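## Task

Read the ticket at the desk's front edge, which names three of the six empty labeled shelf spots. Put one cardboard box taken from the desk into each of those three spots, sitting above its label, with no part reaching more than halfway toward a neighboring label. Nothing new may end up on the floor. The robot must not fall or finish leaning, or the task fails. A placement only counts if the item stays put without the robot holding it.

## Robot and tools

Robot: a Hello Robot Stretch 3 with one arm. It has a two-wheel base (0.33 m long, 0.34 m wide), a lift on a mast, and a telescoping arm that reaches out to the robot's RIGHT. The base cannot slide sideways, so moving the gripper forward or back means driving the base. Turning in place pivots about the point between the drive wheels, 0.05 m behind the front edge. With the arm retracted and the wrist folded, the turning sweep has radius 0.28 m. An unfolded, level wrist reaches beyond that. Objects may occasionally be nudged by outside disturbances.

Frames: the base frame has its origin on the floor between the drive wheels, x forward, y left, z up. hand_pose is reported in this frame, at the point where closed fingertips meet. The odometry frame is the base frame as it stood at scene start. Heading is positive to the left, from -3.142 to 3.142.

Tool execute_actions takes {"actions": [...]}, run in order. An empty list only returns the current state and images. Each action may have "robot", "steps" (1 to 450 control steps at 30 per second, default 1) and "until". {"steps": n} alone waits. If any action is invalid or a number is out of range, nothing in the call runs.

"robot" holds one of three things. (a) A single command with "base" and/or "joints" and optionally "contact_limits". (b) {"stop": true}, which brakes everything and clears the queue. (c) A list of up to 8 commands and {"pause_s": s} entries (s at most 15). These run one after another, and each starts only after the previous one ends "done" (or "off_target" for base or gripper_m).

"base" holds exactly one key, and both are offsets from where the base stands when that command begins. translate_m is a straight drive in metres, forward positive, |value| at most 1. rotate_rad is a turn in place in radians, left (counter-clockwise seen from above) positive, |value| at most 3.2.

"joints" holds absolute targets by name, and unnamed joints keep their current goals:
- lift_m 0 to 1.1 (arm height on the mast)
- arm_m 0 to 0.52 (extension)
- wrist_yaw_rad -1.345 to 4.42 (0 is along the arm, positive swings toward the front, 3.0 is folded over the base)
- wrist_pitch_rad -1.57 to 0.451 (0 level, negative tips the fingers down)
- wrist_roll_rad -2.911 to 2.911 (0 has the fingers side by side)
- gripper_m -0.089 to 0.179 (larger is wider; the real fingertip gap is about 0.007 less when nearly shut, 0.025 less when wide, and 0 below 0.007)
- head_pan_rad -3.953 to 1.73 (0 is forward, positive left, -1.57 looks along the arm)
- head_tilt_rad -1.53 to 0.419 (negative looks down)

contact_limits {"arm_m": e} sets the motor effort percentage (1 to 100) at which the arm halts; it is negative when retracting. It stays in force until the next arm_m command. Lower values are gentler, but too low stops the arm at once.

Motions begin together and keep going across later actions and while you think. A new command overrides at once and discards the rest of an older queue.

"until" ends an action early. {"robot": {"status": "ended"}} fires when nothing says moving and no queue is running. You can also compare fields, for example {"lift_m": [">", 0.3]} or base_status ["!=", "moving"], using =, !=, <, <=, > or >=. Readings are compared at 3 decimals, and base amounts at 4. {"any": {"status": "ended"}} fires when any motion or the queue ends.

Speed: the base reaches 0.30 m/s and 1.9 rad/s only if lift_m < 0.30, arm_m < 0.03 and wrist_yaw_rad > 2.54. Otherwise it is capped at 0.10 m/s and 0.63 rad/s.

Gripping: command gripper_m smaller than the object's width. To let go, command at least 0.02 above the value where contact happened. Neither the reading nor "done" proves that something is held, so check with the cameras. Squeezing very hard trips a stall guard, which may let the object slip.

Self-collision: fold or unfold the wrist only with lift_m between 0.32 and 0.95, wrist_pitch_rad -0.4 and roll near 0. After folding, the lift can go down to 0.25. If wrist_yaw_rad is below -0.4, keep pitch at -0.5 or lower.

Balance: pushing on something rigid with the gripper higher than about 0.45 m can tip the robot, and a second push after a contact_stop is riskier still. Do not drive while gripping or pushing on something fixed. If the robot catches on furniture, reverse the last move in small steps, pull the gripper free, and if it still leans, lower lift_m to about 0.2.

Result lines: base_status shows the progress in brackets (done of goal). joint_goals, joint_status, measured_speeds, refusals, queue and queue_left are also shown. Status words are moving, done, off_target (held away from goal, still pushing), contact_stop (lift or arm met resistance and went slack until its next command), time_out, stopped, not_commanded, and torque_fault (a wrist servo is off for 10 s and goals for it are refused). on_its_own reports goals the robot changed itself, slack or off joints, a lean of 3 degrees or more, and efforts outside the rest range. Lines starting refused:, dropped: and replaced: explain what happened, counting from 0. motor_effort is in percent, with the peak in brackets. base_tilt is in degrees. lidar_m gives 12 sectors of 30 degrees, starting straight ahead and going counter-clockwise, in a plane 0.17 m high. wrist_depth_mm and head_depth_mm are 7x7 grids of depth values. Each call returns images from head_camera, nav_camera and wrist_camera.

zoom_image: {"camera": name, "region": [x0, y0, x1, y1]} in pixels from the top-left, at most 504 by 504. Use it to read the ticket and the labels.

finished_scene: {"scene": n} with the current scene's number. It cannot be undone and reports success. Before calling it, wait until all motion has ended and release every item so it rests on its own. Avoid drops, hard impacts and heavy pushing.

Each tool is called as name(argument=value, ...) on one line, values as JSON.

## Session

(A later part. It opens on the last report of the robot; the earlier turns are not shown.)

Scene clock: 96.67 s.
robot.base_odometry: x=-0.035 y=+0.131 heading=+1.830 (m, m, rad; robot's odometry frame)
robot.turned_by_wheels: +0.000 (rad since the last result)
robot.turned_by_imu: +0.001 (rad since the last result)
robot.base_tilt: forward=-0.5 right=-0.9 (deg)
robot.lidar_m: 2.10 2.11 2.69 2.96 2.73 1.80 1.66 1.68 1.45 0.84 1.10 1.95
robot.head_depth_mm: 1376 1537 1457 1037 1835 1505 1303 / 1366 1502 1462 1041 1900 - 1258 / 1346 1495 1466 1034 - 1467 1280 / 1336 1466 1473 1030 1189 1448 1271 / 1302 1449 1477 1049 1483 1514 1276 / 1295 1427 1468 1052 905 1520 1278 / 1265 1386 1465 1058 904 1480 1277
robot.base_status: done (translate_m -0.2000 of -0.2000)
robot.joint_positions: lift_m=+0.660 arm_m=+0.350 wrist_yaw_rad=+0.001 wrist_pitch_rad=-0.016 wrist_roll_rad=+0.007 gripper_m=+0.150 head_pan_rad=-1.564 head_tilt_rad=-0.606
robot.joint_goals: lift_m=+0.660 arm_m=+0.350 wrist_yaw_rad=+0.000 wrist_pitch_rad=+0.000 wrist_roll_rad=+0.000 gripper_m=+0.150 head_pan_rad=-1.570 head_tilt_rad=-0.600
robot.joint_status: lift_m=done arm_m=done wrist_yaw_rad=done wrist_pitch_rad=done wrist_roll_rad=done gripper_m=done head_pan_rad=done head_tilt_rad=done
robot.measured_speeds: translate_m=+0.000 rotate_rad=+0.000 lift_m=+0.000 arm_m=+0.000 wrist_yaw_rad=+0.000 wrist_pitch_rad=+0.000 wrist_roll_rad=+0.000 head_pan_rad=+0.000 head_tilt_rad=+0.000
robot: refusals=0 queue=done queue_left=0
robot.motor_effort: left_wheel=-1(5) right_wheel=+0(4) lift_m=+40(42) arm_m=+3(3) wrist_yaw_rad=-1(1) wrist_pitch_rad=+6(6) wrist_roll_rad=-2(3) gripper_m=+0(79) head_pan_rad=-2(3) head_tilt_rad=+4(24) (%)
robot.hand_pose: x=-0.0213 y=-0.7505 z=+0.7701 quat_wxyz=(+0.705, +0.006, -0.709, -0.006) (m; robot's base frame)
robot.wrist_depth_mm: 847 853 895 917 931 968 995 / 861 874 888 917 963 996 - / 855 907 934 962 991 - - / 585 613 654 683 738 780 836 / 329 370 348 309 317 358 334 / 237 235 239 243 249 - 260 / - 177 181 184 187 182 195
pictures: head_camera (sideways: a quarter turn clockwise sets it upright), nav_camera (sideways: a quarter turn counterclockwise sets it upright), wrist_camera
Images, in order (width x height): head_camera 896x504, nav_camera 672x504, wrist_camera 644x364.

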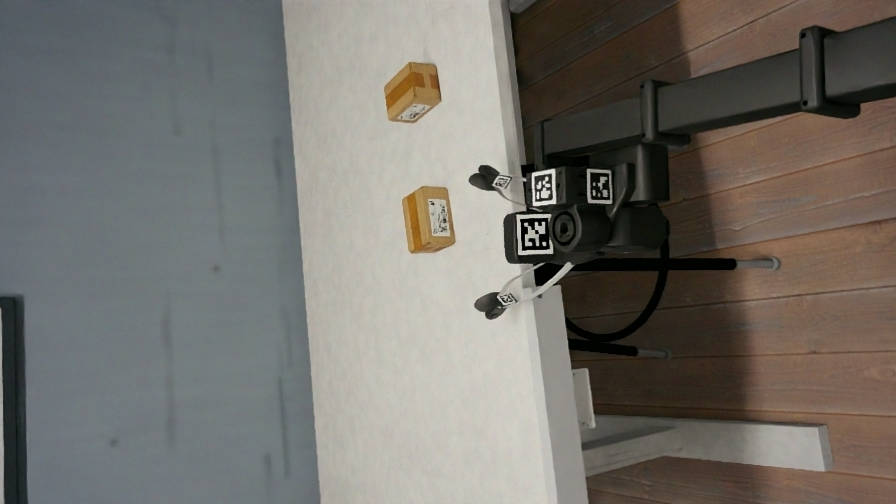

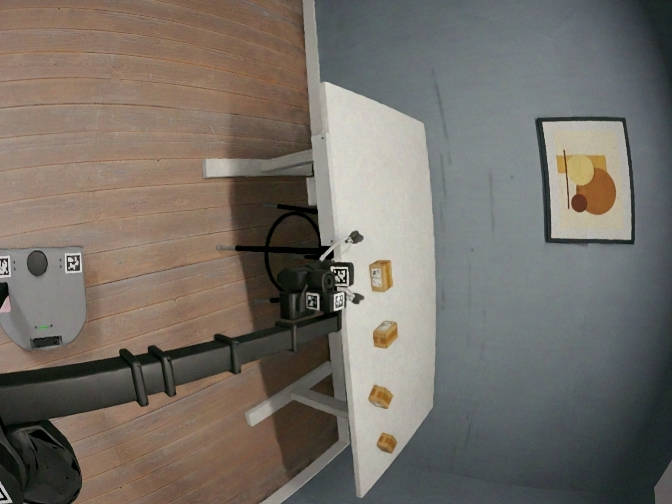

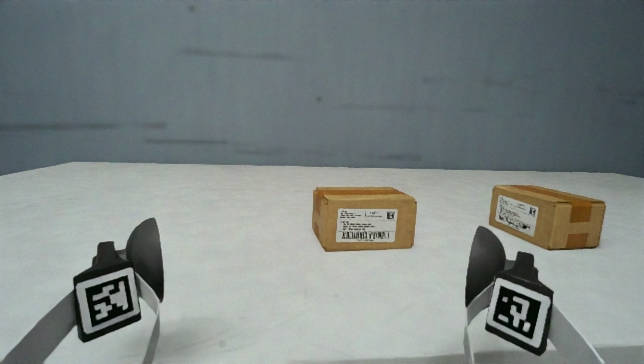

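execute_actions(actions=[{"robot":[{"base":{"translate_m":-0.045},"joints":{"lift_m":0.655}},{"joints":{"arm_m":0.49}}],"steps":400,"until":{"robot":{"status":"ended"}}}])

Scene clock: 103.60 s.
robot.base_odometry: x=-0.023 y=+0.087 heading=+1.830 (m, m, rad; robot's odometry frame)
robot.turned_by_wheels: +0.000 (rad since the last result)
robot.turned_by_imu: +0.001 (rad since the last result)
robot.base_tilt: forward=-0.7 right=-0.8 (deg)
robot.lidar_m: 2.14 2.18 2.74 2.97 2.66 1.76 1.62 1.64 1.42 0.84 1.12 1.95
robot.head_depth_mm: 1396 1552 1458 1078 1830 1493 1304 / 1379 1524 1454 1042 1905 - 1250 / 1359 1494 1472 1142 1689 1511 1279 / 1340 1464 1468 1037 1729 1461 1276 / 1310 1441 1470 1051 1200 1476 1272 / 1297 1423 1494 1051 1419 1515 1277 / 1269 1401 1484 1052 904 1482 1276
robot.base_status: done (translate_m -0.0450 of -0.0450)
robot.joint_positions: lift_m=+0.655 arm_m=+0.490 wrist_yaw_rad=+0.001 wrist_pitch_rad=-0.017 wrist_roll_rad=+0.007 gripper_m=+0.150 head_pan_rad=-1.564 head_tilt_rad=-0.606
robot.joint_goals: lift_m=+0.655 arm_m=+0.490 wrist_yaw_rad=+0.000 wrist_pitch_rad=+0.000 wrist_roll_rad=+0.000 gripper_m=+0.150 head_pan_rad=-1.570 head_tilt_rad=-0.600
robot.joint_status: lift_m=done arm_m=done wrist_yaw_rad=done wrist_pitch_rad=done wrist_roll_rad=done gripper_m=done head_pan_rad=done head_tilt_rad=done
robot.measured_speeds: translate_m=+0.000 rotate_rad=+0.000 lift_m=+0.000 arm_m=+0.000 wrist_yaw_rad=+0.000 wrist_pitch_rad=+0.000 wrist_roll_rad=+0.000 head_pan_rad=+0.000 head_tilt_rad=+0.000
robot: refusals=0 queue=done queue_left=0
robot.motor_effort: left_wheel=-1(5) right_wheel=+0(5) lift_m=+22(40) arm_m=+2(1) wrist_yaw_rad=-1(2) wrist_pitch_rad=+5(5) wrist_roll_rad=-3(3) gripper_m=+0(0) head_pan_rad=-3(3) head_tilt_rad=+3(3) (%)
robot.hand_pose: x=-0.0213 y=-0.8905 z=+0.7658 quat_wxyz=(+0.705, +0.006, -0.709, -0.006) (m; robot's base frame)
robot.wrist_depth_mm: 722 747 757 773 801 814 852 / 734 747 772 792 807 845 860 / 758 778 797 830 832 886 896 / 559 588 616 657 698 742 804 / 316 353 300 188 355 315 226 / 227 226 167 172 224 - 208 / - 170 167 172 179 173 187
pictures: head_camera (sideways: a quarter turn clockwise sets it upright), nav_camera (sideways: a quarter turn counterclockwise sets it upright), wrist_camera
Images, in order (width x height): head_camera 896x504, nav_camera 672x504, wrist_camera 644x364.

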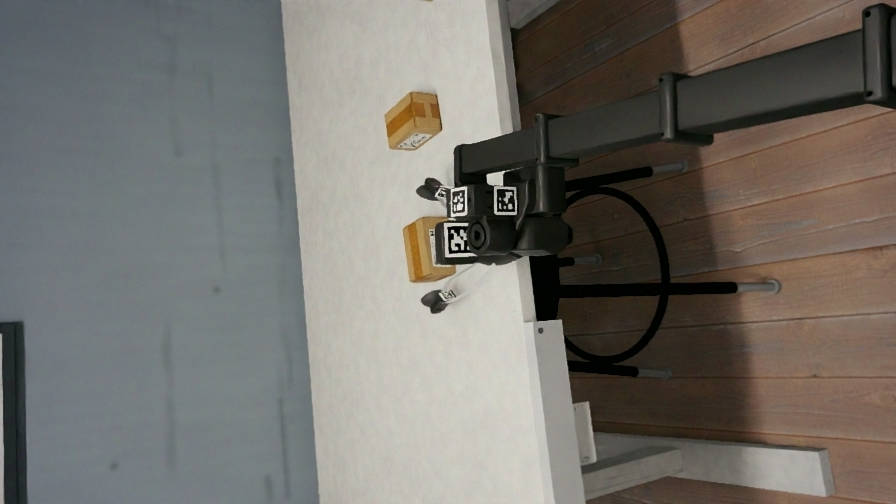

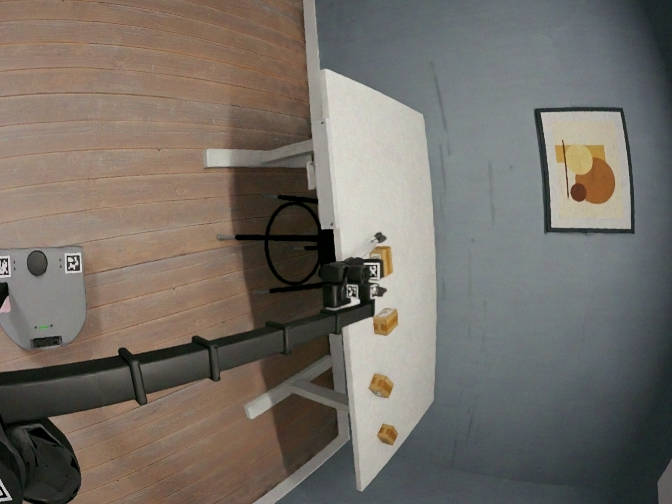

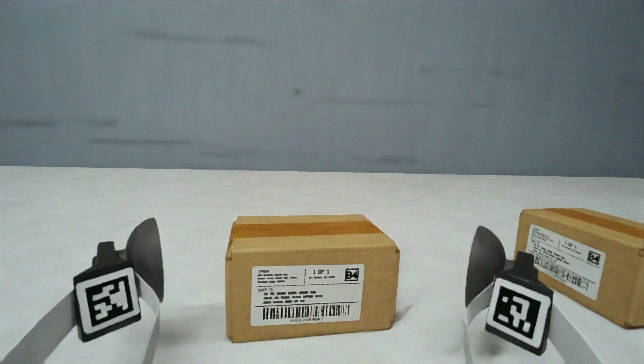

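execute_actions(actions=[{"robot":[{"joints":{"arm_m":0.505}},{"joints":{"gripper_m":0.05}},{"joints":{"lift_m":0.70}},{"joints":{"arm_m":0.05}}],"steps":400,"until":{"robot":{"status":"ended"}}}])

Scene clock: 113.00 s.
robot.base_odometry: x=-0.023 y=+0.087 heading=+1.830 (m, m, rad; robot's odometry frame)
robot.turned_by_wheels: +0.000 (rad since the last result)
robot.turned_by_imu: +0.002 (rad since the last result)
robot.base_tilt: forward=-0.4 right=-0.7 (deg)
robot.lidar_m: 2.14 2.18 2.74 2.96 2.65 1.75 1.62 1.64 1.42 0.83 1.12 1.95
robot.head_depth_mm: 1398 1549 1454 1081 1835 1503 1304 / 1372 1529 1459 1043 1857 1519 1310 / 1359 1504 1465 1035 1763 1516 - / 1342 1464 1478 1042 1735 1469 1276 / 1322 1451 1476 1050 1204 1485 1282 / 1302 1424 1487 1058 1412 1519 1285 / 1280 1390 1489 1055 910 1475 1285
robot.base_status: done (translate_m -0.0450 of -0.0450)
robot.joint_positions: lift_m=+0.700 arm_m=+0.050 wrist_yaw_rad=+0.000 wrist_pitch_rad=-0.018 wrist_roll_rad=+0.006 gripper_m=+0.050 head_pan_rad=-1.564 head_tilt_rad=-0.606
robot.joint_goals: lift_m=+0.700 arm_m=+0.050 wrist_yaw_rad=+0.000 wrist_pitch_rad=+0.000 wrist_roll_rad=+0.000 gripper_m=+0.050 head_pan_rad=-1.570 head_tilt_rad=-0.600
robot.joint_status: lift_m=done arm_m=done wrist_yaw_rad=done wrist_pitch_rad=done wrist_roll_rad=done gripper_m=done head_pan_rad=done head_tilt_rad=done
robot.measured_speeds: translate_m=+0.000 rotate_rad=+0.000 lift_m=+0.000 arm_m=+0.000 wrist_yaw_rad=+0.000 wrist_pitch_rad=+0.000 wrist_roll_rad=+0.000 head_pan_rad=+0.000 head_tilt_rad=+0.000
robot: refusals=0 queue=done queue_left=0
robot.motor_effort: left_wheel=-1(1) right_wheel=-1(2) lift_m=+40(41) arm_m=-4(3) wrist_yaw_rad=+0(2) wrist_pitch_rad=+6(6) wrist_roll_rad=-3(3) gripper_m=+0(86) head_pan_rad=-4(2) head_tilt_rad=+4(3) (%)
robot.hand_pose: x=-0.0214 y=-0.4510 z=+0.8097 quat_wxyz=(+0.705, +0.007, -0.709, -0.007) (m; robot's base frame)
robot.wrist_depth_mm: - - - - - - - / - - - - - - - / - - - - - - - / - 830 874 812 963 - - / 448 458 515 534 567 577 602 / - 443 - 686 - - - / - - - - - - -
pictures: head_camera (sideways: a quarter turn clockwise sets it upright), nav_camera (sideways: a quarter turn counterclockwise sets it upright), wrist_camera
Images, in order (width x height): head_camera 896x504, nav_camera 672x504, wrist_camera 644x364.

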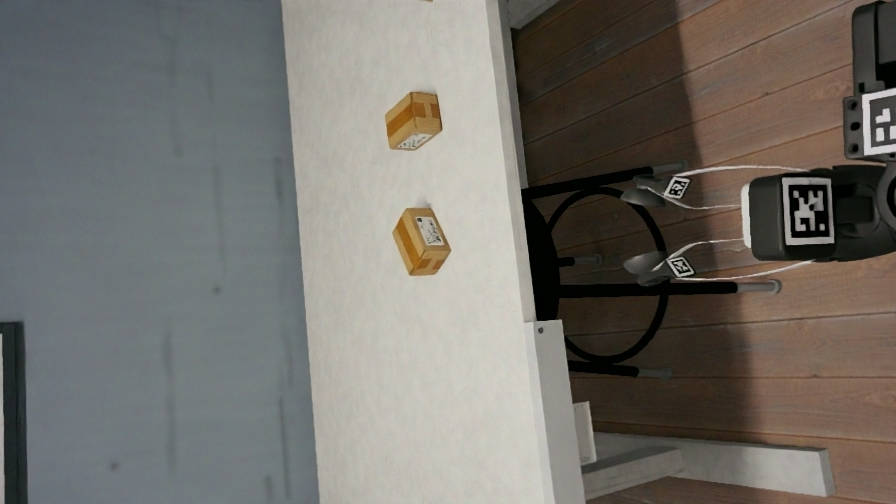

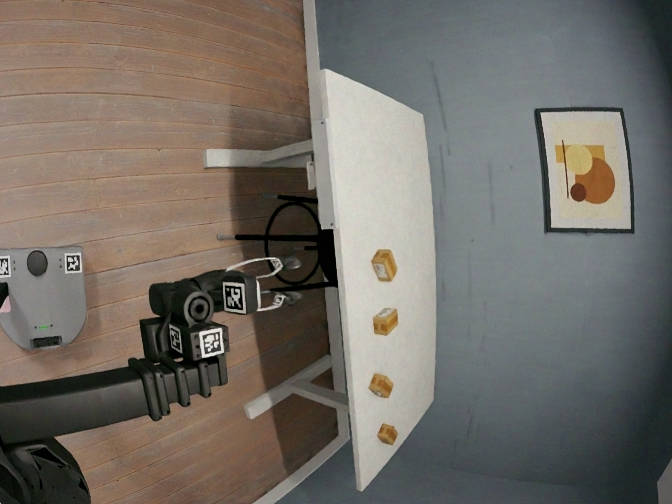

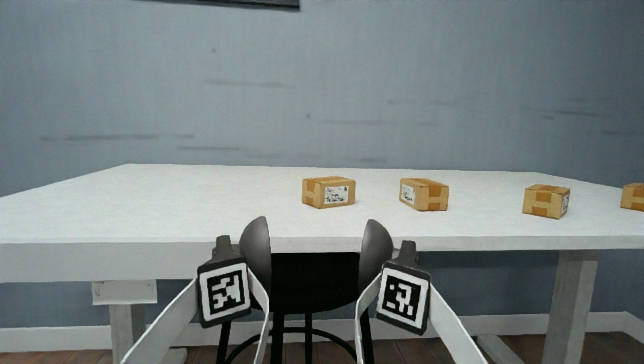

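execute_actions(actions=[{"robot":[{"base":{"rotate_rad":0.5},"joints":{"arm_m":0.0,"gripper_m":0.15}},{"base":{"translate_m":-0.27}},{"base":{"rotate_rad":-0.5}},{"base":{"translate_m":0.03},"joints":{"arm_m":0.15,"head_tilt_rad":-0.75}}],"steps":450,"until":{"robot":{"status":"ended"}}}])

Scene clock: 131.90 s.
robot.base_odometry: x=+0.155 y=-0.080 heading=+1.830 (m, m, rad; robot's odometry frame)
robot.turned_by_wheels: +0.000 (rad since the last result)
robot.turned_by_imu: +0.001 (rad since the last result)
robot.base_tilt: forward=-0.3 right=-0.9 (deg)
robot.lidar_m: 2.36 2.38 3.02 3.03 2.29 1.51 1.39 1.41 1.20 0.89 0.76 1.82
robot.head_depth_mm: 1337 1432 1104 949 1588 1411 - / 1301 1430 1108 923 1678 - 1199 / 1284 1397 1106 929 1704 - 1200 / 1270 1387 1105 928 1625 1367 1194 / 1257 1382 1117 894 1584 1383 1203 / 1227 1365 1120 898 1599 1379 1199 / 1211 1331 1111 871 1558 1396 1207
robot.base_status: done (translate_m +0.0300 of +0.0300)
robot.joint_positions: lift_m=+0.700 arm_m=+0.150 wrist_yaw_rad=+0.000 wrist_pitch_rad=-0.018 wrist_roll_rad=+0.006 gripper_m=+0.150 head_pan_rad=-1.564 head_tilt_rad=-0.741
robot.joint_goals: lift_m=+0.700 arm_m=+0.150 wrist_yaw_rad=+0.000 wrist_pitch_rad=+0.000 wrist_roll_rad=+0.000 gripper_m=+0.150 head_pan_rad=-1.570 head_tilt_rad=-0.750
robot.joint_status: lift_m=done arm_m=done wrist_yaw_rad=done wrist_pitch_rad=done wrist_roll_rad=done gripper_m=done head_pan_rad=done head_tilt_rad=done
robot.measured_speeds: translate_m=+0.000 rotate_rad=+0.000 lift_m=+0.000 arm_m=+0.000 wrist_yaw_rad=+0.000 wrist_pitch_rad=+0.000 wrist_roll_rad=+0.000 head_pan_rad=+0.000 head_tilt_rad=+0.000
robot: refusals=0 queue=done queue_left=0
robot.motor_effort: left_wheel=+1(7) right_wheel=-3(6) lift_m=+40(40) arm_m=+2(2) wrist_yaw_rad=-1(0) wrist_pitch_rad=+6(6) wrist_roll_rad=-3(3) gripper_m=+0(82) head_pan_rad=-1(2) head_tilt_rad=-5(22) (%)
robot.hand_pose: x=-0.0214 y=-0.5504 z=+0.8097 quat_wxyz=(+0.705, +0.007, -0.709, -0.007) (m; robot's base frame)
robot.wrist_depth_mm: 952 945 958 993 - - - / 956 964 - - - - - / 974 992 - - - - - / 790 844 867 932 988 - - / 447 421 439 412 503 441 493 / 328 318 322 329 337 - 352 / - 267 277 287 - - -
pictures: head_camera (sideways: a quarter turn clockwise sets it upright), nav_camera (sideways: a quarter turn counterclockwise sets it upright), wrist_camera
Images, in order (width x height): head_camera 896x504, nav_camera 672x504, wrist_camera 644x364.

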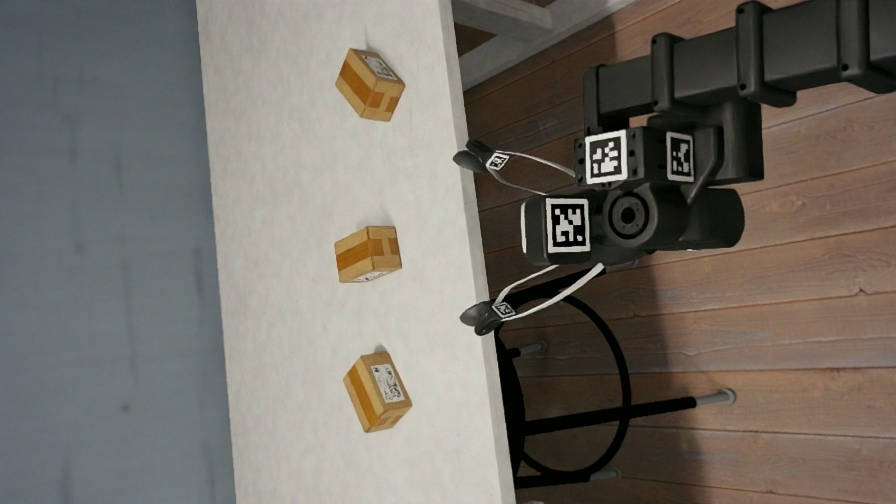

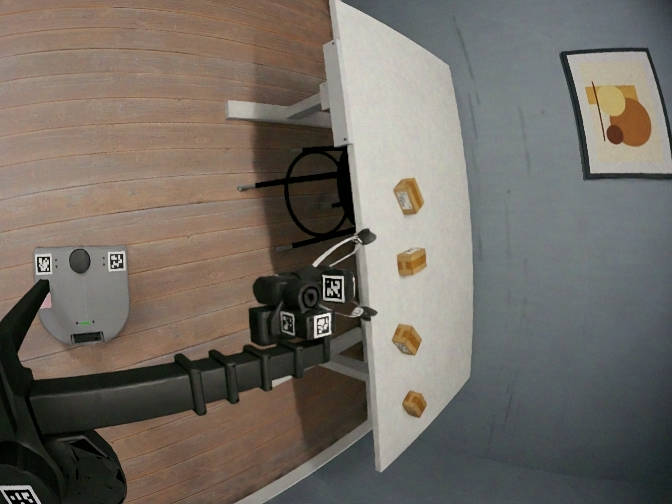

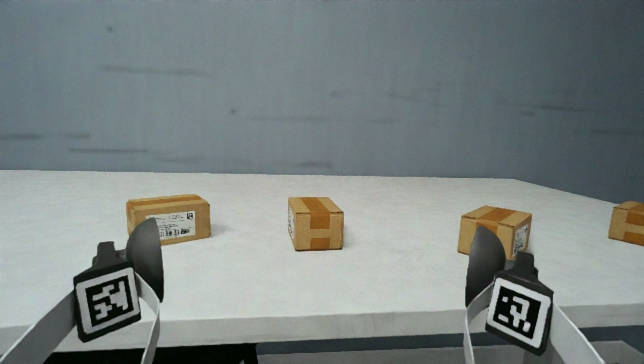

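execute_actions(actions=[{"robot":[{"joints":{"lift_m":0.655,"gripper_m":0.12}},{"joints":{"arm_m":0.41}}],"steps":400,"until":{"robot":{"status":"ended"}}}])

Scene clock: 138.13 s.
robot.base_odometry: x=+0.155 y=-0.080 heading=+1.830 (m, m, rad; robot's odometry frame)
robot.turned_by_wheels: +0.000 (rad since the last result)
robot.turned_by_imu: +0.001 (rad since the last result)
robot.base_tilt: forward=-0.4 right=-0.9 (deg)
robot.lidar_m: 2.37 2.38 3.02 3.05 2.29 1.51 1.39 1.41 1.21 0.89 0.76 1.82
robot.head_depth_mm: 1324 1432 1099 948 1584 1405 - / 1306 1419 1099 920 - 1346 1189 / 1294 1399 1104 - 1594 1378 1188 / 1268 1384 1104 893 1611 1383 1201 / 1251 1369 1107 894 1588 1382 1195 / 1233 1356 1105 895 1603 1384 1198 / 1216 1339 1110 870 1552 1381 1202
robot.base_status: done (translate_m +0.0300 of +0.0300)
robot.joint_positions: lift_m=+0.655 arm_m=+0.410 wrist_yaw_rad=+0.000 wrist_pitch_rad=-0.018 wrist_roll_rad=+0.006 gripper_m=+0.120 head_pan_rad=-1.564 head_tilt_rad=-0.741
robot.joint_goals: lift_m=+0.655 arm_m=+0.410 wrist_yaw_rad=+0.000 wrist_pitch_rad=+0.000 wrist_roll_rad=+0.000 gripper_m=+0.120 head_pan_rad=-1.570 head_tilt_rad=-0.750
robot.joint_status: lift_m=done arm_m=done wrist_yaw_rad=done wrist_pitch_rad=done wrist_roll_rad=done gripper_m=done head_pan_rad=done head_tilt_rad=done
robot.measured_speeds: translate_m=+0.000 rotate_rad=+0.000 lift_m=+0.000 arm_m=+0.000 wrist_yaw_rad=+0.000 wrist_pitch_rad=+0.000 wrist_roll_rad=+0.000 head_pan_rad=+0.000 head_tilt_rad=+0.000
robot: refusals=0 queue=done queue_left=0
robot.motor_effort: left_wheel=+1(1) right_wheel=-3(3) lift_m=+22(40) arm_m=+2(4) wrist_yaw_rad=+0(1) wrist_pitch_rad=+6(6) wrist_roll_rad=-2(3) gripper_m=-1(81) head_pan_rad=-2(2) head_tilt_rad=-5(5) (%)
robot.hand_pose: x=-0.0214 y=-0.8104 z=+0.7654 quat_wxyz=(+0.705, +0.007, -0.709, -0.007) (m; robot's base frame)
robot.wrist_depth_mm: 694 714 732 758 779 794 822 / 711 732 754 778 794 837 849 / 718 751 770 803 819 834 869 / 554 586 612 651 688 742 865 / 303 347 301 188 357 366 379 / 207 236 172 146 237 253 249 / 176 164 157 150 179 172 186
pictures: head_camera (sideways: a quarter turn clockwise sets it upright), nav_camera (sideways: a quarter turn counterclockwise sets it upright), wrist_camera
Images, in order (width x height): head_camera 896x504, nav_camera 672x504, wrist_camera 644x364.

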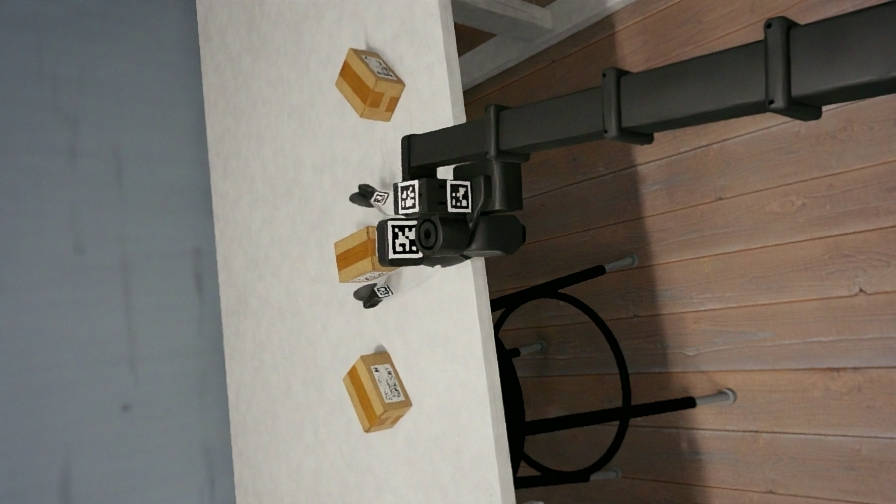

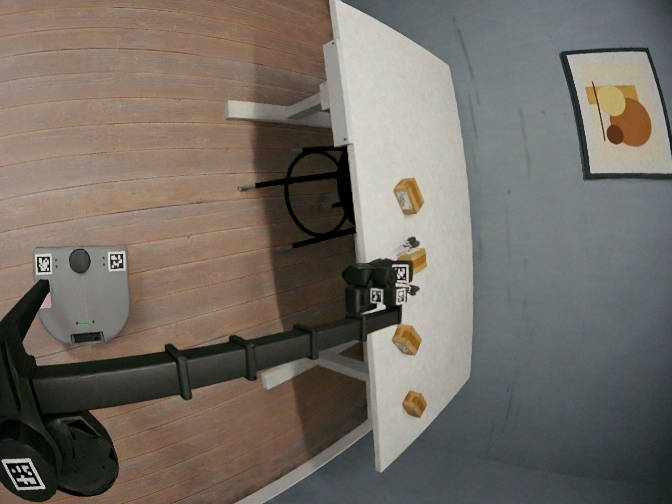

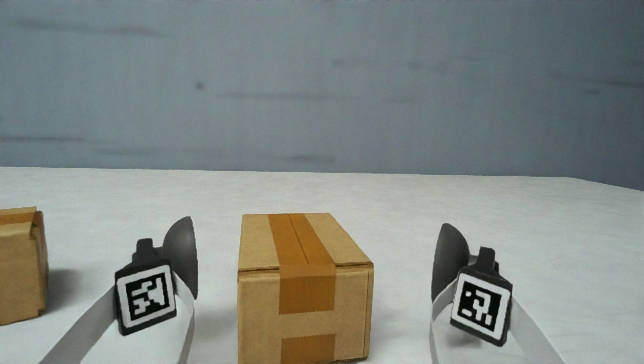

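execute_actions(actions=[{"robot":[{"joints":{"gripper_m":0.03}},{"joints":{"lift_m":0.70}},{"joints":{"arm_m":0.0,"head_pan_rad":-3.0,"head_tilt_rad":-0.45}}],"steps":400,"until":{"robot":{"status":"ended"}}}])

Scene clock: 146.30 s.
robot.base_odometry: x=+0.155 y=-0.080 heading=+1.830 (m, m, rad; robot's odometry frame)
robot.turned_by_wheels: +0.000 (rad since the last result)
robot.turned_by_imu: +0.002 (rad since the last result)
robot.base_tilt: forward=-0.4 right=-0.9 (deg)
robot.lidar_m: 2.36 2.38 3.03 3.03 2.30 1.51 1.39 1.41 1.20 0.89 0.76 1.82
robot.head_depth_mm: 1197 1288 1387 1516 1657 1707 1395 / 1191 1290 1393 1497 1663 1706 1406 / 1191 1282 1381 1509 1672 1714 1406 / 1189 1275 1376 1505 1643 1713 1402 / 1194 1274 1390 1505 1665 1732 1410 / 1187 1279 1380 1496 1670 1732 1410 / 1194 1275 1388 1496 1646 1755 1415
robot.base_status: done (translate_m +0.0300 of +0.0300)
robot.joint_positions: lift_m=+0.700 arm_m=+0.000 wrist_yaw_rad=+0.000 wrist_pitch_rad=-0.029 wrist_roll_rad=+0.005 gripper_m=+0.031 head_pan_rad=-2.993 head_tilt_rad=-0.458
robot.joint_goals: lift_m=+0.700 arm_m=+0.000 wrist_yaw_rad=+0.000 wrist_pitch_rad=+0.000 wrist_roll_rad=+0.000 gripper_m=+0.030 head_pan_rad=-3.000 head_tilt_rad=-0.450
robot.joint_status: lift_m=done arm_m=done wrist_yaw_rad=done wrist_pitch_rad=done wrist_roll_rad=done gripper_m=done head_pan_rad=done head_tilt_rad=done
robot.measured_speeds: translate_m=+0.000 rotate_rad=+0.000 lift_m=+0.000 arm_m=+0.000 wrist_yaw_rad=+0.000 wrist_pitch_rad=+0.000 wrist_roll_rad=+0.000 head_pan_rad=+0.000 head_tilt_rad=+0.000
robot: refusals=0 queue=done queue_left=0
robot.motor_effort: left_wheel=+2(2) right_wheel=-3(3) lift_m=+41(43) arm_m=-4(2) wrist_yaw_rad=+0(1) wrist_pitch_rad=+10(10) wrist_roll_rad=-2(3) gripper_m=-18(88) head_pan_rad=-2(31) head_tilt_rad=+5(27) (%)
robot.hand_pose: x=-0.0214 y=-0.4007 z=+0.8069 quat_wxyz=(+0.706, +0.010, -0.709, -0.010) (m; robot's base frame)
robot.wrist_depth_mm: - - - - - - - / - - - - - - - / - - - - - - - / 742 777 719 866 927 977 - / 429 444 451 189 528 498 520 / 779 634 139 146 - - - / - - 969 149 - - -
pictures: head_camera (sideways: a quarter turn clockwise sets it upright), nav_camera (sideways: a quarter turn counterclockwise sets it upright), wrist_camera
Images, in order (width x height): head_camera 896x504, nav_camera 672x504, wrist_camera 644x364.

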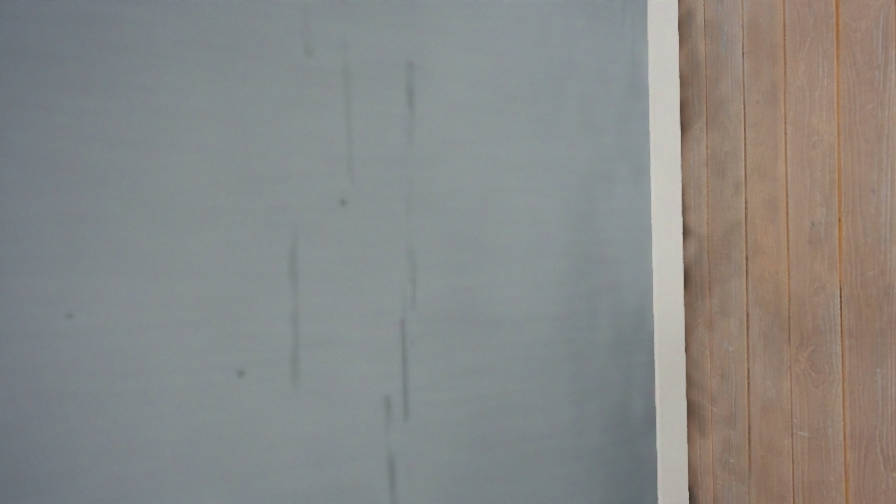

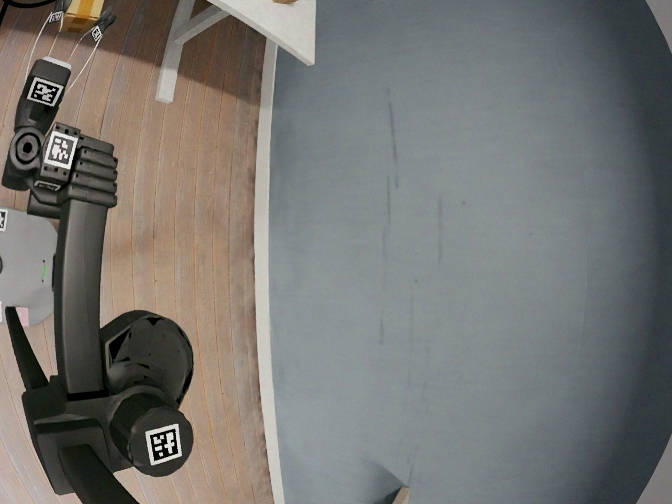

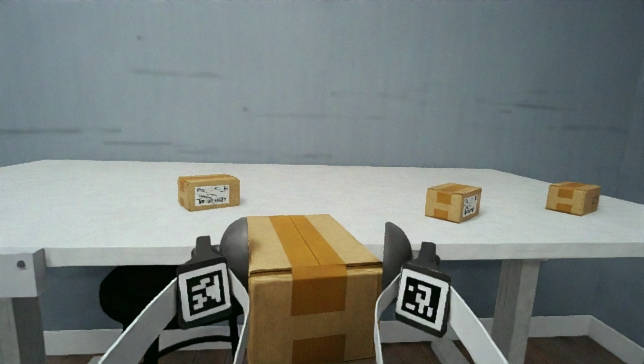

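execute_actions(actions=[{"robot":[{"base":{"rotate_rad":1.57},"joints":{"head_pan_rad":0.0,"head_tilt_rad":-0.3,"lift_m":0.6}},{"base":{"translate_m":1.0}},{"base":{"translate_m":0.6}}],"steps":450,"until":{"robot":{"status":"ended"}}},{"steps":200,"until":{"robot":{"status":"ended"}}}])

Scene clock: 174.60 s.
robot.base_odometry: x=-1.392 y=-0.489 heading=-2.883 (m, m, rad; robot's odometry frame)
robot.turned_by_wheels: +1.570 (rad since the last result)
robot.turned_by_imu: +1.571 (rad since the last result)
robot.base_tilt: forward=-0.2 right=-0.9 (deg)
robot.lidar_m: 1.49 1.48 1.72 1.59 1.61 2.04 2.59 3.08 2.35 2.19 1.96 1.83
robot.head_depth_mm: 1578 1646 1735 1866 1903 1892 1587 / 1554 1645 1708 1828 1891 1897 1592 / 1503 1600 1608 1795 1770 1817 1610 / 1544 1617 1701 1806 1909 1978 1605 / 1522 1600 1685 1766 1877 1947 1618 / 1505 1582 1661 1761 1839 1917 1612 / 1471 1551 1625 1717 1796 1875 1618
robot.base_status: moving (translate_m +0.6000 of +0.6000)
robot.joint_positions: lift_m=+0.600 arm_m=+0.000 wrist_yaw_rad=+0.000 wrist_pitch_rad=-0.029 wrist_roll_rad=+0.005 gripper_m=+0.031 head_pan_rad=-0.007 head_tilt_rad=-0.309
robot.joint_goals: lift_m=+0.600 arm_m=+0.000 wrist_yaw_rad=+0.000 wrist_pitch_rad=+0.000 wrist_roll_rad=+0.000 gripper_m=+0.030 head_pan_rad=+0.000 head_tilt_rad=-0.300
robot.joint_status: lift_m=done arm_m=done wrist_yaw_rad=done wrist_pitch_rad=done wrist_roll_rad=done gripper_m=done head_pan_rad=done head_tilt_rad=done
robot.measured_speeds: translate_m=+0.000 rotate_rad=+0.000 lift_m=+0.000 arm_m=+0.000 wrist_yaw_rad=+0.000 wrist_pitch_rad=+0.000 wrist_roll_rad=+0.000 head_pan_rad=+0.000 head_tilt_rad=+0.000
robot: refusals=0 queue=running queue_left=0
robot.motor_effort: left_wheel=-3(5) right_wheel=+1(6) lift_m=+23(41) arm_m=-5(3) wrist_yaw_rad=-1(1) wrist_pitch_rad=+10(10) wrist_roll_rad=-3(2) gripper_m=-17(17) head_pan_rad=+2(31) head_tilt_rad=+5(22) (%)
robot.hand_pose: x=-0.0214 y=-0.4007 z=+0.7076 quat_wxyz=(+0.706, +0.010, -0.709, -0.010) (m; robot's base frame)
robot.wrist_depth_mm: - - - - - - - / - - - - - - - / - - - - - - - / - - - - - - - / - - - 190 - - - / - - 139 146 - - - / - - - 149 - - -
pictures: head_camera (sideways: a quarter turn clockwise sets it upright), nav_camera (sideways: a quarter turn counterclockwise sets it upright), wrist_camera
Images, in order (width x height): head_camera 896x504, nav_camera 672x504, wrist_camera 644x364.

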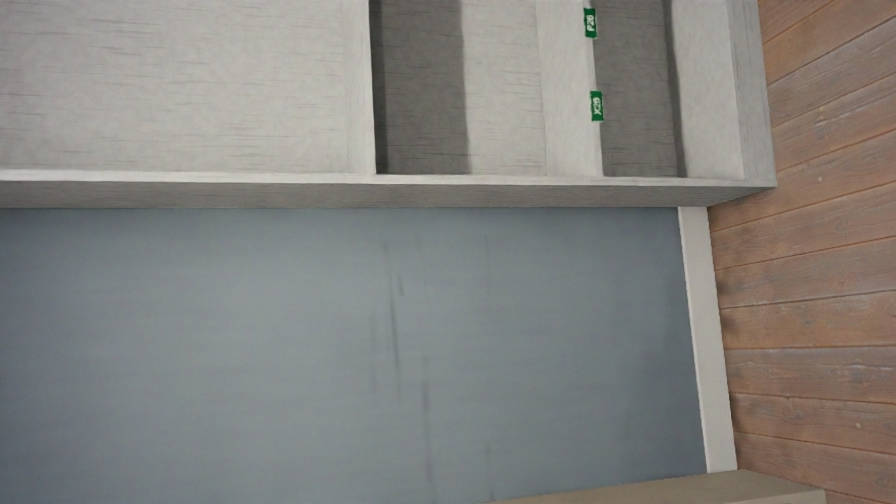

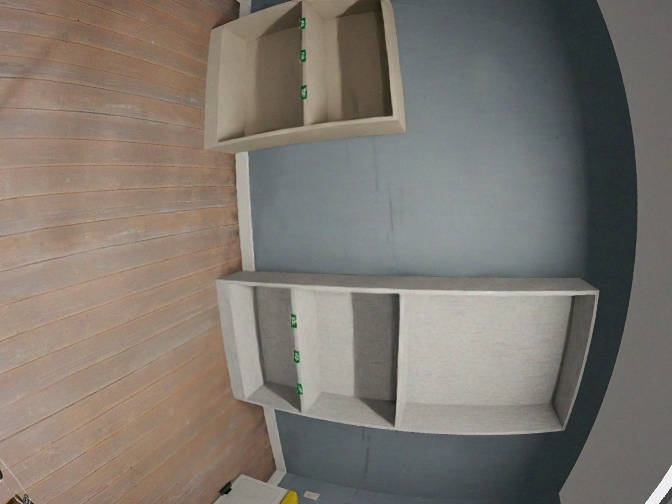

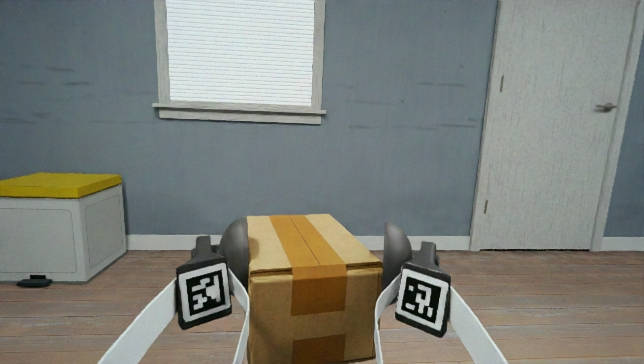

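execute_actions(actions=[{"robot":{"joints":{"head_pan_rad":-0.35,"head_tilt_rad":-0.55}},"steps":100,"until":{"robot":{"status":"ended"}}}])

zoom_image(camera="head_camera", region=[300,0,700,504])

execute_actions(actions=[{"robot":{"joints":{"head_pan_rad":0.6,"head_tilt_rad":-0.55}},"steps":100,"until":{"robot":{"status":"ended"}}}])

zoom_image(camera="head_camera", region=[300,0,700,504])

Scene clock: 178.57 s.
robot.base_odometry: x=-1.392 y=-0.489 heading=-2.883 (m, m, rad; robot's odometry frame)
robot.turned_by_wheels: +0.000 (rad since the last result)
robot.turned_by_imu: +0.001 (rad since the last result)
robot.base_tilt: forward=-0.4 right=-0.8 (deg)
robot.lidar_m: 1.50 1.48 1.72 1.59 1.61 2.04 2.59 3.07 2.35 2.18 1.96 1.83
robot.head_depth_mm: 1987 2218 2441 2616 1967 1584 1331 / 1616 1785 2235 2463 1977 1593 1323 / 1715 1852 2007 2193 1975 1584 1324 / 1653 1768 1975 2152 1972 1599 1322 / 1583 1673 1874 2047 1911 1597 1321 / 1503 1602 1750 1866 1916 1599 1329 / 1415 1544 1704 1849 1953 1597 1337
robot.base_status: done (translate_m +0.6000 of +0.6000)
robot.joint_positions: lift_m=+0.600 arm_m=+0.000 wrist_yaw_rad=+0.000 wrist_pitch_rad=-0.029 wrist_roll_rad=+0.005 gripper_m=+0.031 head_pan_rad=-0.343 head_tilt_rad=-0.543
robot.joint_goals: lift_m=+0.600 arm_m=+0.000 wrist_yaw_rad=+0.000 wrist_pitch_rad=+0.000 wrist_roll_rad=+0.000 gripper_m=+0.030 head_pan_rad=-0.350 head_tilt_rad=-0.550
robot.joint_status: lift_m=done arm_m=done wrist_yaw_rad=done wrist_pitch_rad=done wrist_roll_rad=done gripper_m=done head_pan_rad=done head_tilt_rad=done
robot.measured_speeds: translate_m=+0.000 rotate_rad=+0.000 lift_m=+0.000 arm_m=+0.000 wrist_yaw_rad=+0.000 wrist_pitch_rad=+0.000 wrist_roll_rad=+0.000 head_pan_rad=+0.000 head_tilt_rad=+0.000
robot: refusals=0 queue=done queue_left=0
robot.motor_effort: left_wheel=-3(2) right_wheel=+1(2) lift_m=+23(23) arm_m=-4(4) wrist_yaw_rad=+0(1) wrist_pitch_rad=+10(10) wrist_roll_rad=-2(2) gripper_m=-17(17) head_pan_rad=-2(18) head_tilt_rad=-4(25) (%)
robot.hand_pose: x=-0.0214 y=-0.4007 z=+0.7076 quat_wxyz=(+0.706, +0.010, -0.709, -0.010) (m; robot's base frame)
robot.wrist_depth_mm: - - - - - - - / - - - - - - - / - - - - - - - / - - - - - - - / - - - 190 - - - / - - 139 146 - - - / - - - 149 - - -
pictures: head_camera (sideways: a quarter turn clockwise sets it upright), nav_camera (sideways: a quarter turn counterclockwise sets it upright), wrist_camera
Images, in order (width x height): head_camera 896x504, nav_camera 672x504, wrist_camera 644x364.

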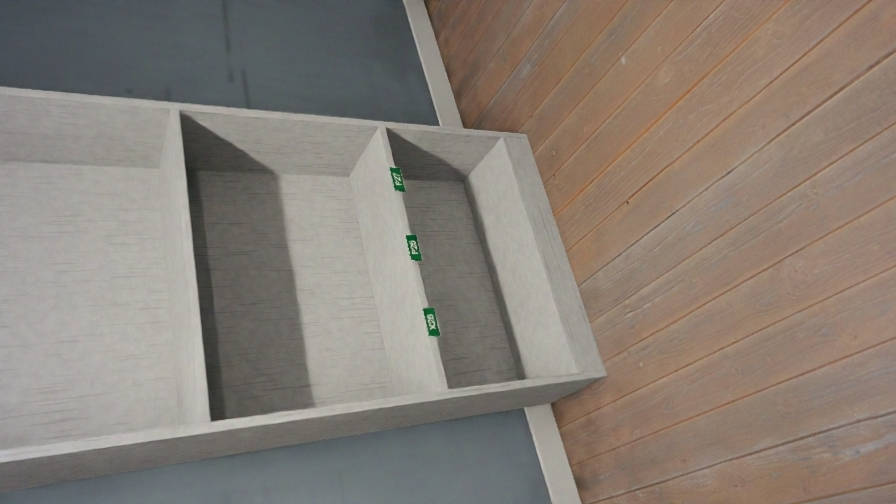

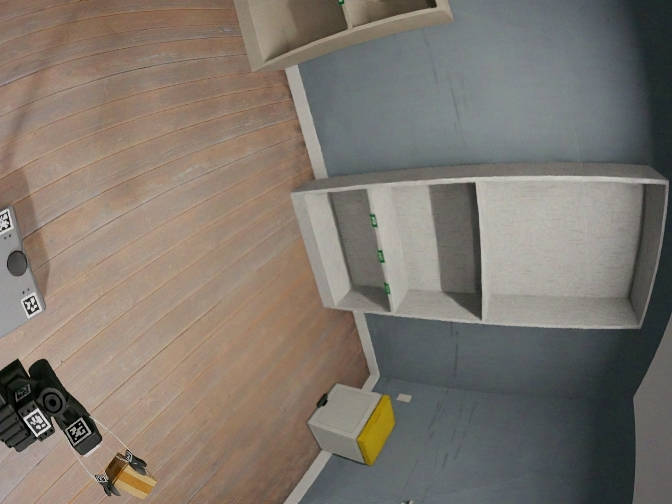

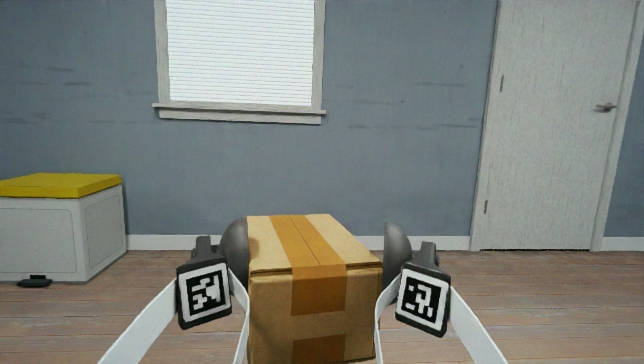

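Region (300, 0, 700, 504) of head_camera's 896x504 image, scaled by 1.000; it fills the left 400 columns of this view, and the rest is white.

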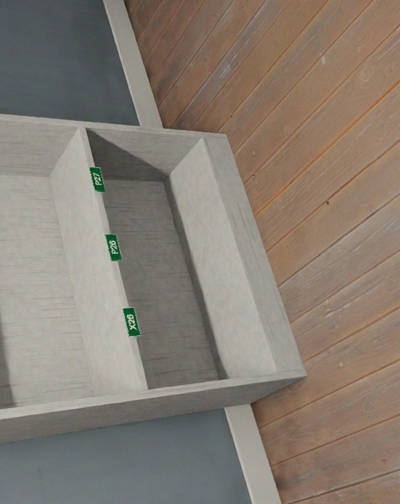

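Scene clock: 179.60 s.
robot.base_odometry: x=-1.392 y=-0.489 heading=-2.883 (m, m, rad; robot's odometry frame)
robot.turned_by_wheels: +0.000 (rad since the last result)
robot.turned_by_imu: +0.000 (rad since the last result)
robot.base_tilt: forward=-0.4 right=-0.9 (deg)
robot.lidar_m: 1.49 1.48 1.72 1.59 1.61 2.03 2.59 3.08 2.35 2.19 1.95 1.83
robot.head_depth_mm: 1451 1568 1707 1881 1943 1590 1313 / 1529 1586 1698 1898 1916 1578 1329 / 1585 1678 1783 2016 1893 1601 1322 / 1668 1770 1866 2154 1987 1593 1328 / 1725 1861 1982 2231 1994 1602 1330 / 1816 1847 1971 2221 2022 1597 1337 / 1908 2056 2248 2344 2006 1595 1330
robot.base_status: done (translate_m +0.6000 of +0.6000)
robot.joint_positions: lift_m=+0.600 arm_m=+0.000 wrist_yaw_rad=+0.000 wrist_pitch_rad=-0.029 wrist_roll_rad=+0.005 gripper_m=+0.031 head_pan_rad=+0.593 head_tilt_rad=-0.543
robot.joint_goals: lift_m=+0.600 arm_m=+0.000 wrist_yaw_rad=+0.000 wrist_pitch_rad=+0.000 wrist_roll_rad=+0.000 gripper_m=+0.030 head_pan_rad=+0.600 head_tilt_rad=-0.550
robot.joint_status: lift_m=done arm_m=done wrist_yaw_rad=done wrist_pitch_rad=done wrist_roll_rad=done gripper_m=done head_pan_rad=done head_tilt_rad=done
robot.measured_speeds: translate_m=+0.000 rotate_rad=+0.000 lift_m=+0.000 arm_m=+0.000 wrist_yaw_rad=+0.000 wrist_pitch_rad=+0.000 wrist_roll_rad=+0.000 head_pan_rad=+0.000 head_tilt_rad=+0.000
robot: refusals=0 queue=done queue_left=0
robot.motor_effort: left_wheel=-3(3) right_wheel=+2(2) lift_m=+23(24) arm_m=-4(4) wrist_yaw_rad=+0(0) wrist_pitch_rad=+10(10) wrist_roll_rad=-2(2) gripper_m=-17(17) head_pan_rad=+2(32) head_tilt_rad=-4(3) (%)
robot.hand_pose: x=-0.0214 y=-0.4007 z=+0.7076 quat_wxyz=(+0.706, +0.010, -0.709, -0.010) (m; robot's base frame)
robot.wrist_depth_mm: - - - - - - - / - - - - - - - / - - - - - - - / - - - - - - - / - - - 190 - - - / - - 139 146 - - - / - - - 149 - - -
pictures: head_camera (sideways: a quarter turn clockwise sets it upright), nav_camera (sideways: a quarter turn counterclockwise sets it upright), wrist_camera
Images, in order (width x height): head_camera 896x504, nav_camera 672x504, wrist_camera 644x364.

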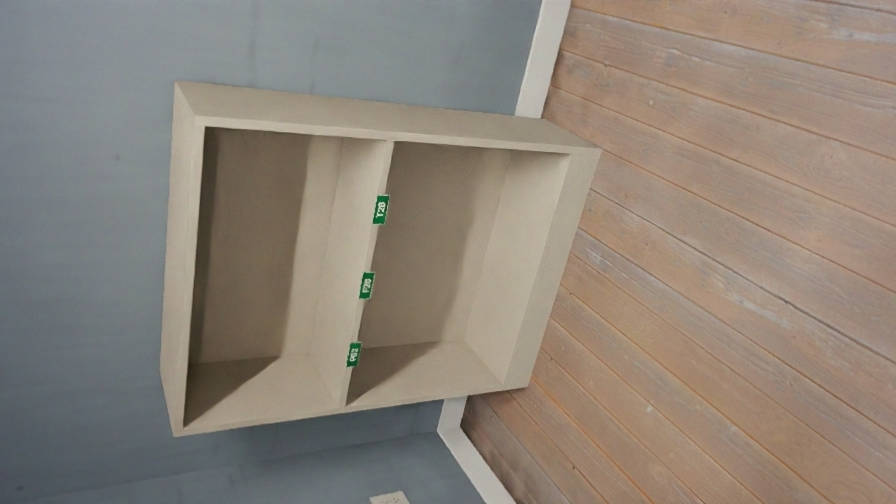

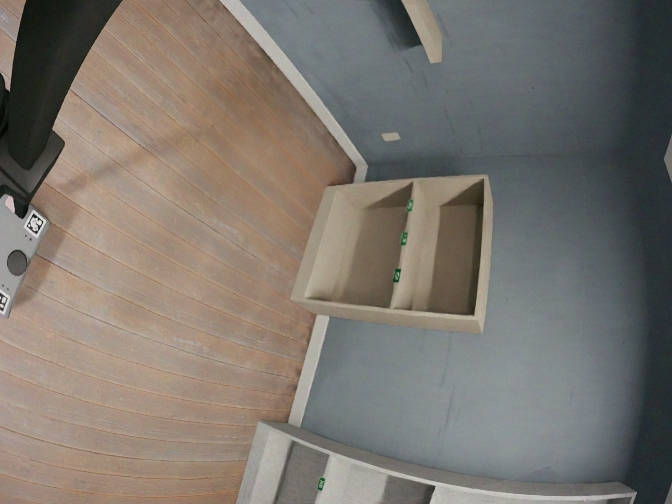

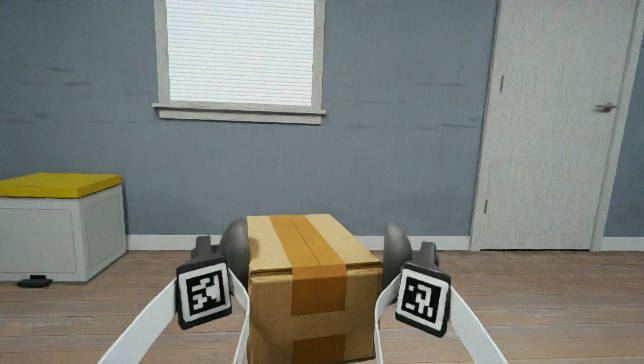

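Region (300, 0, 700, 504) of head_camera's 896x504 image, scaled by 1.000; it fills the left 400 columns of this view, and the rest is white.

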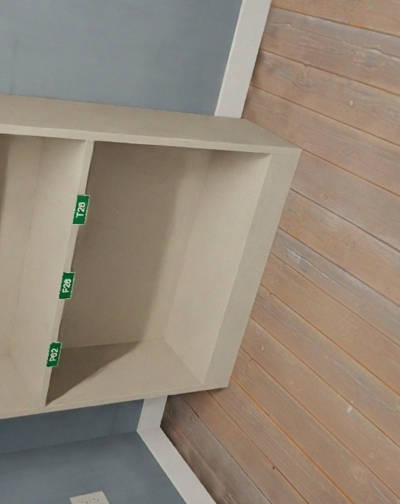

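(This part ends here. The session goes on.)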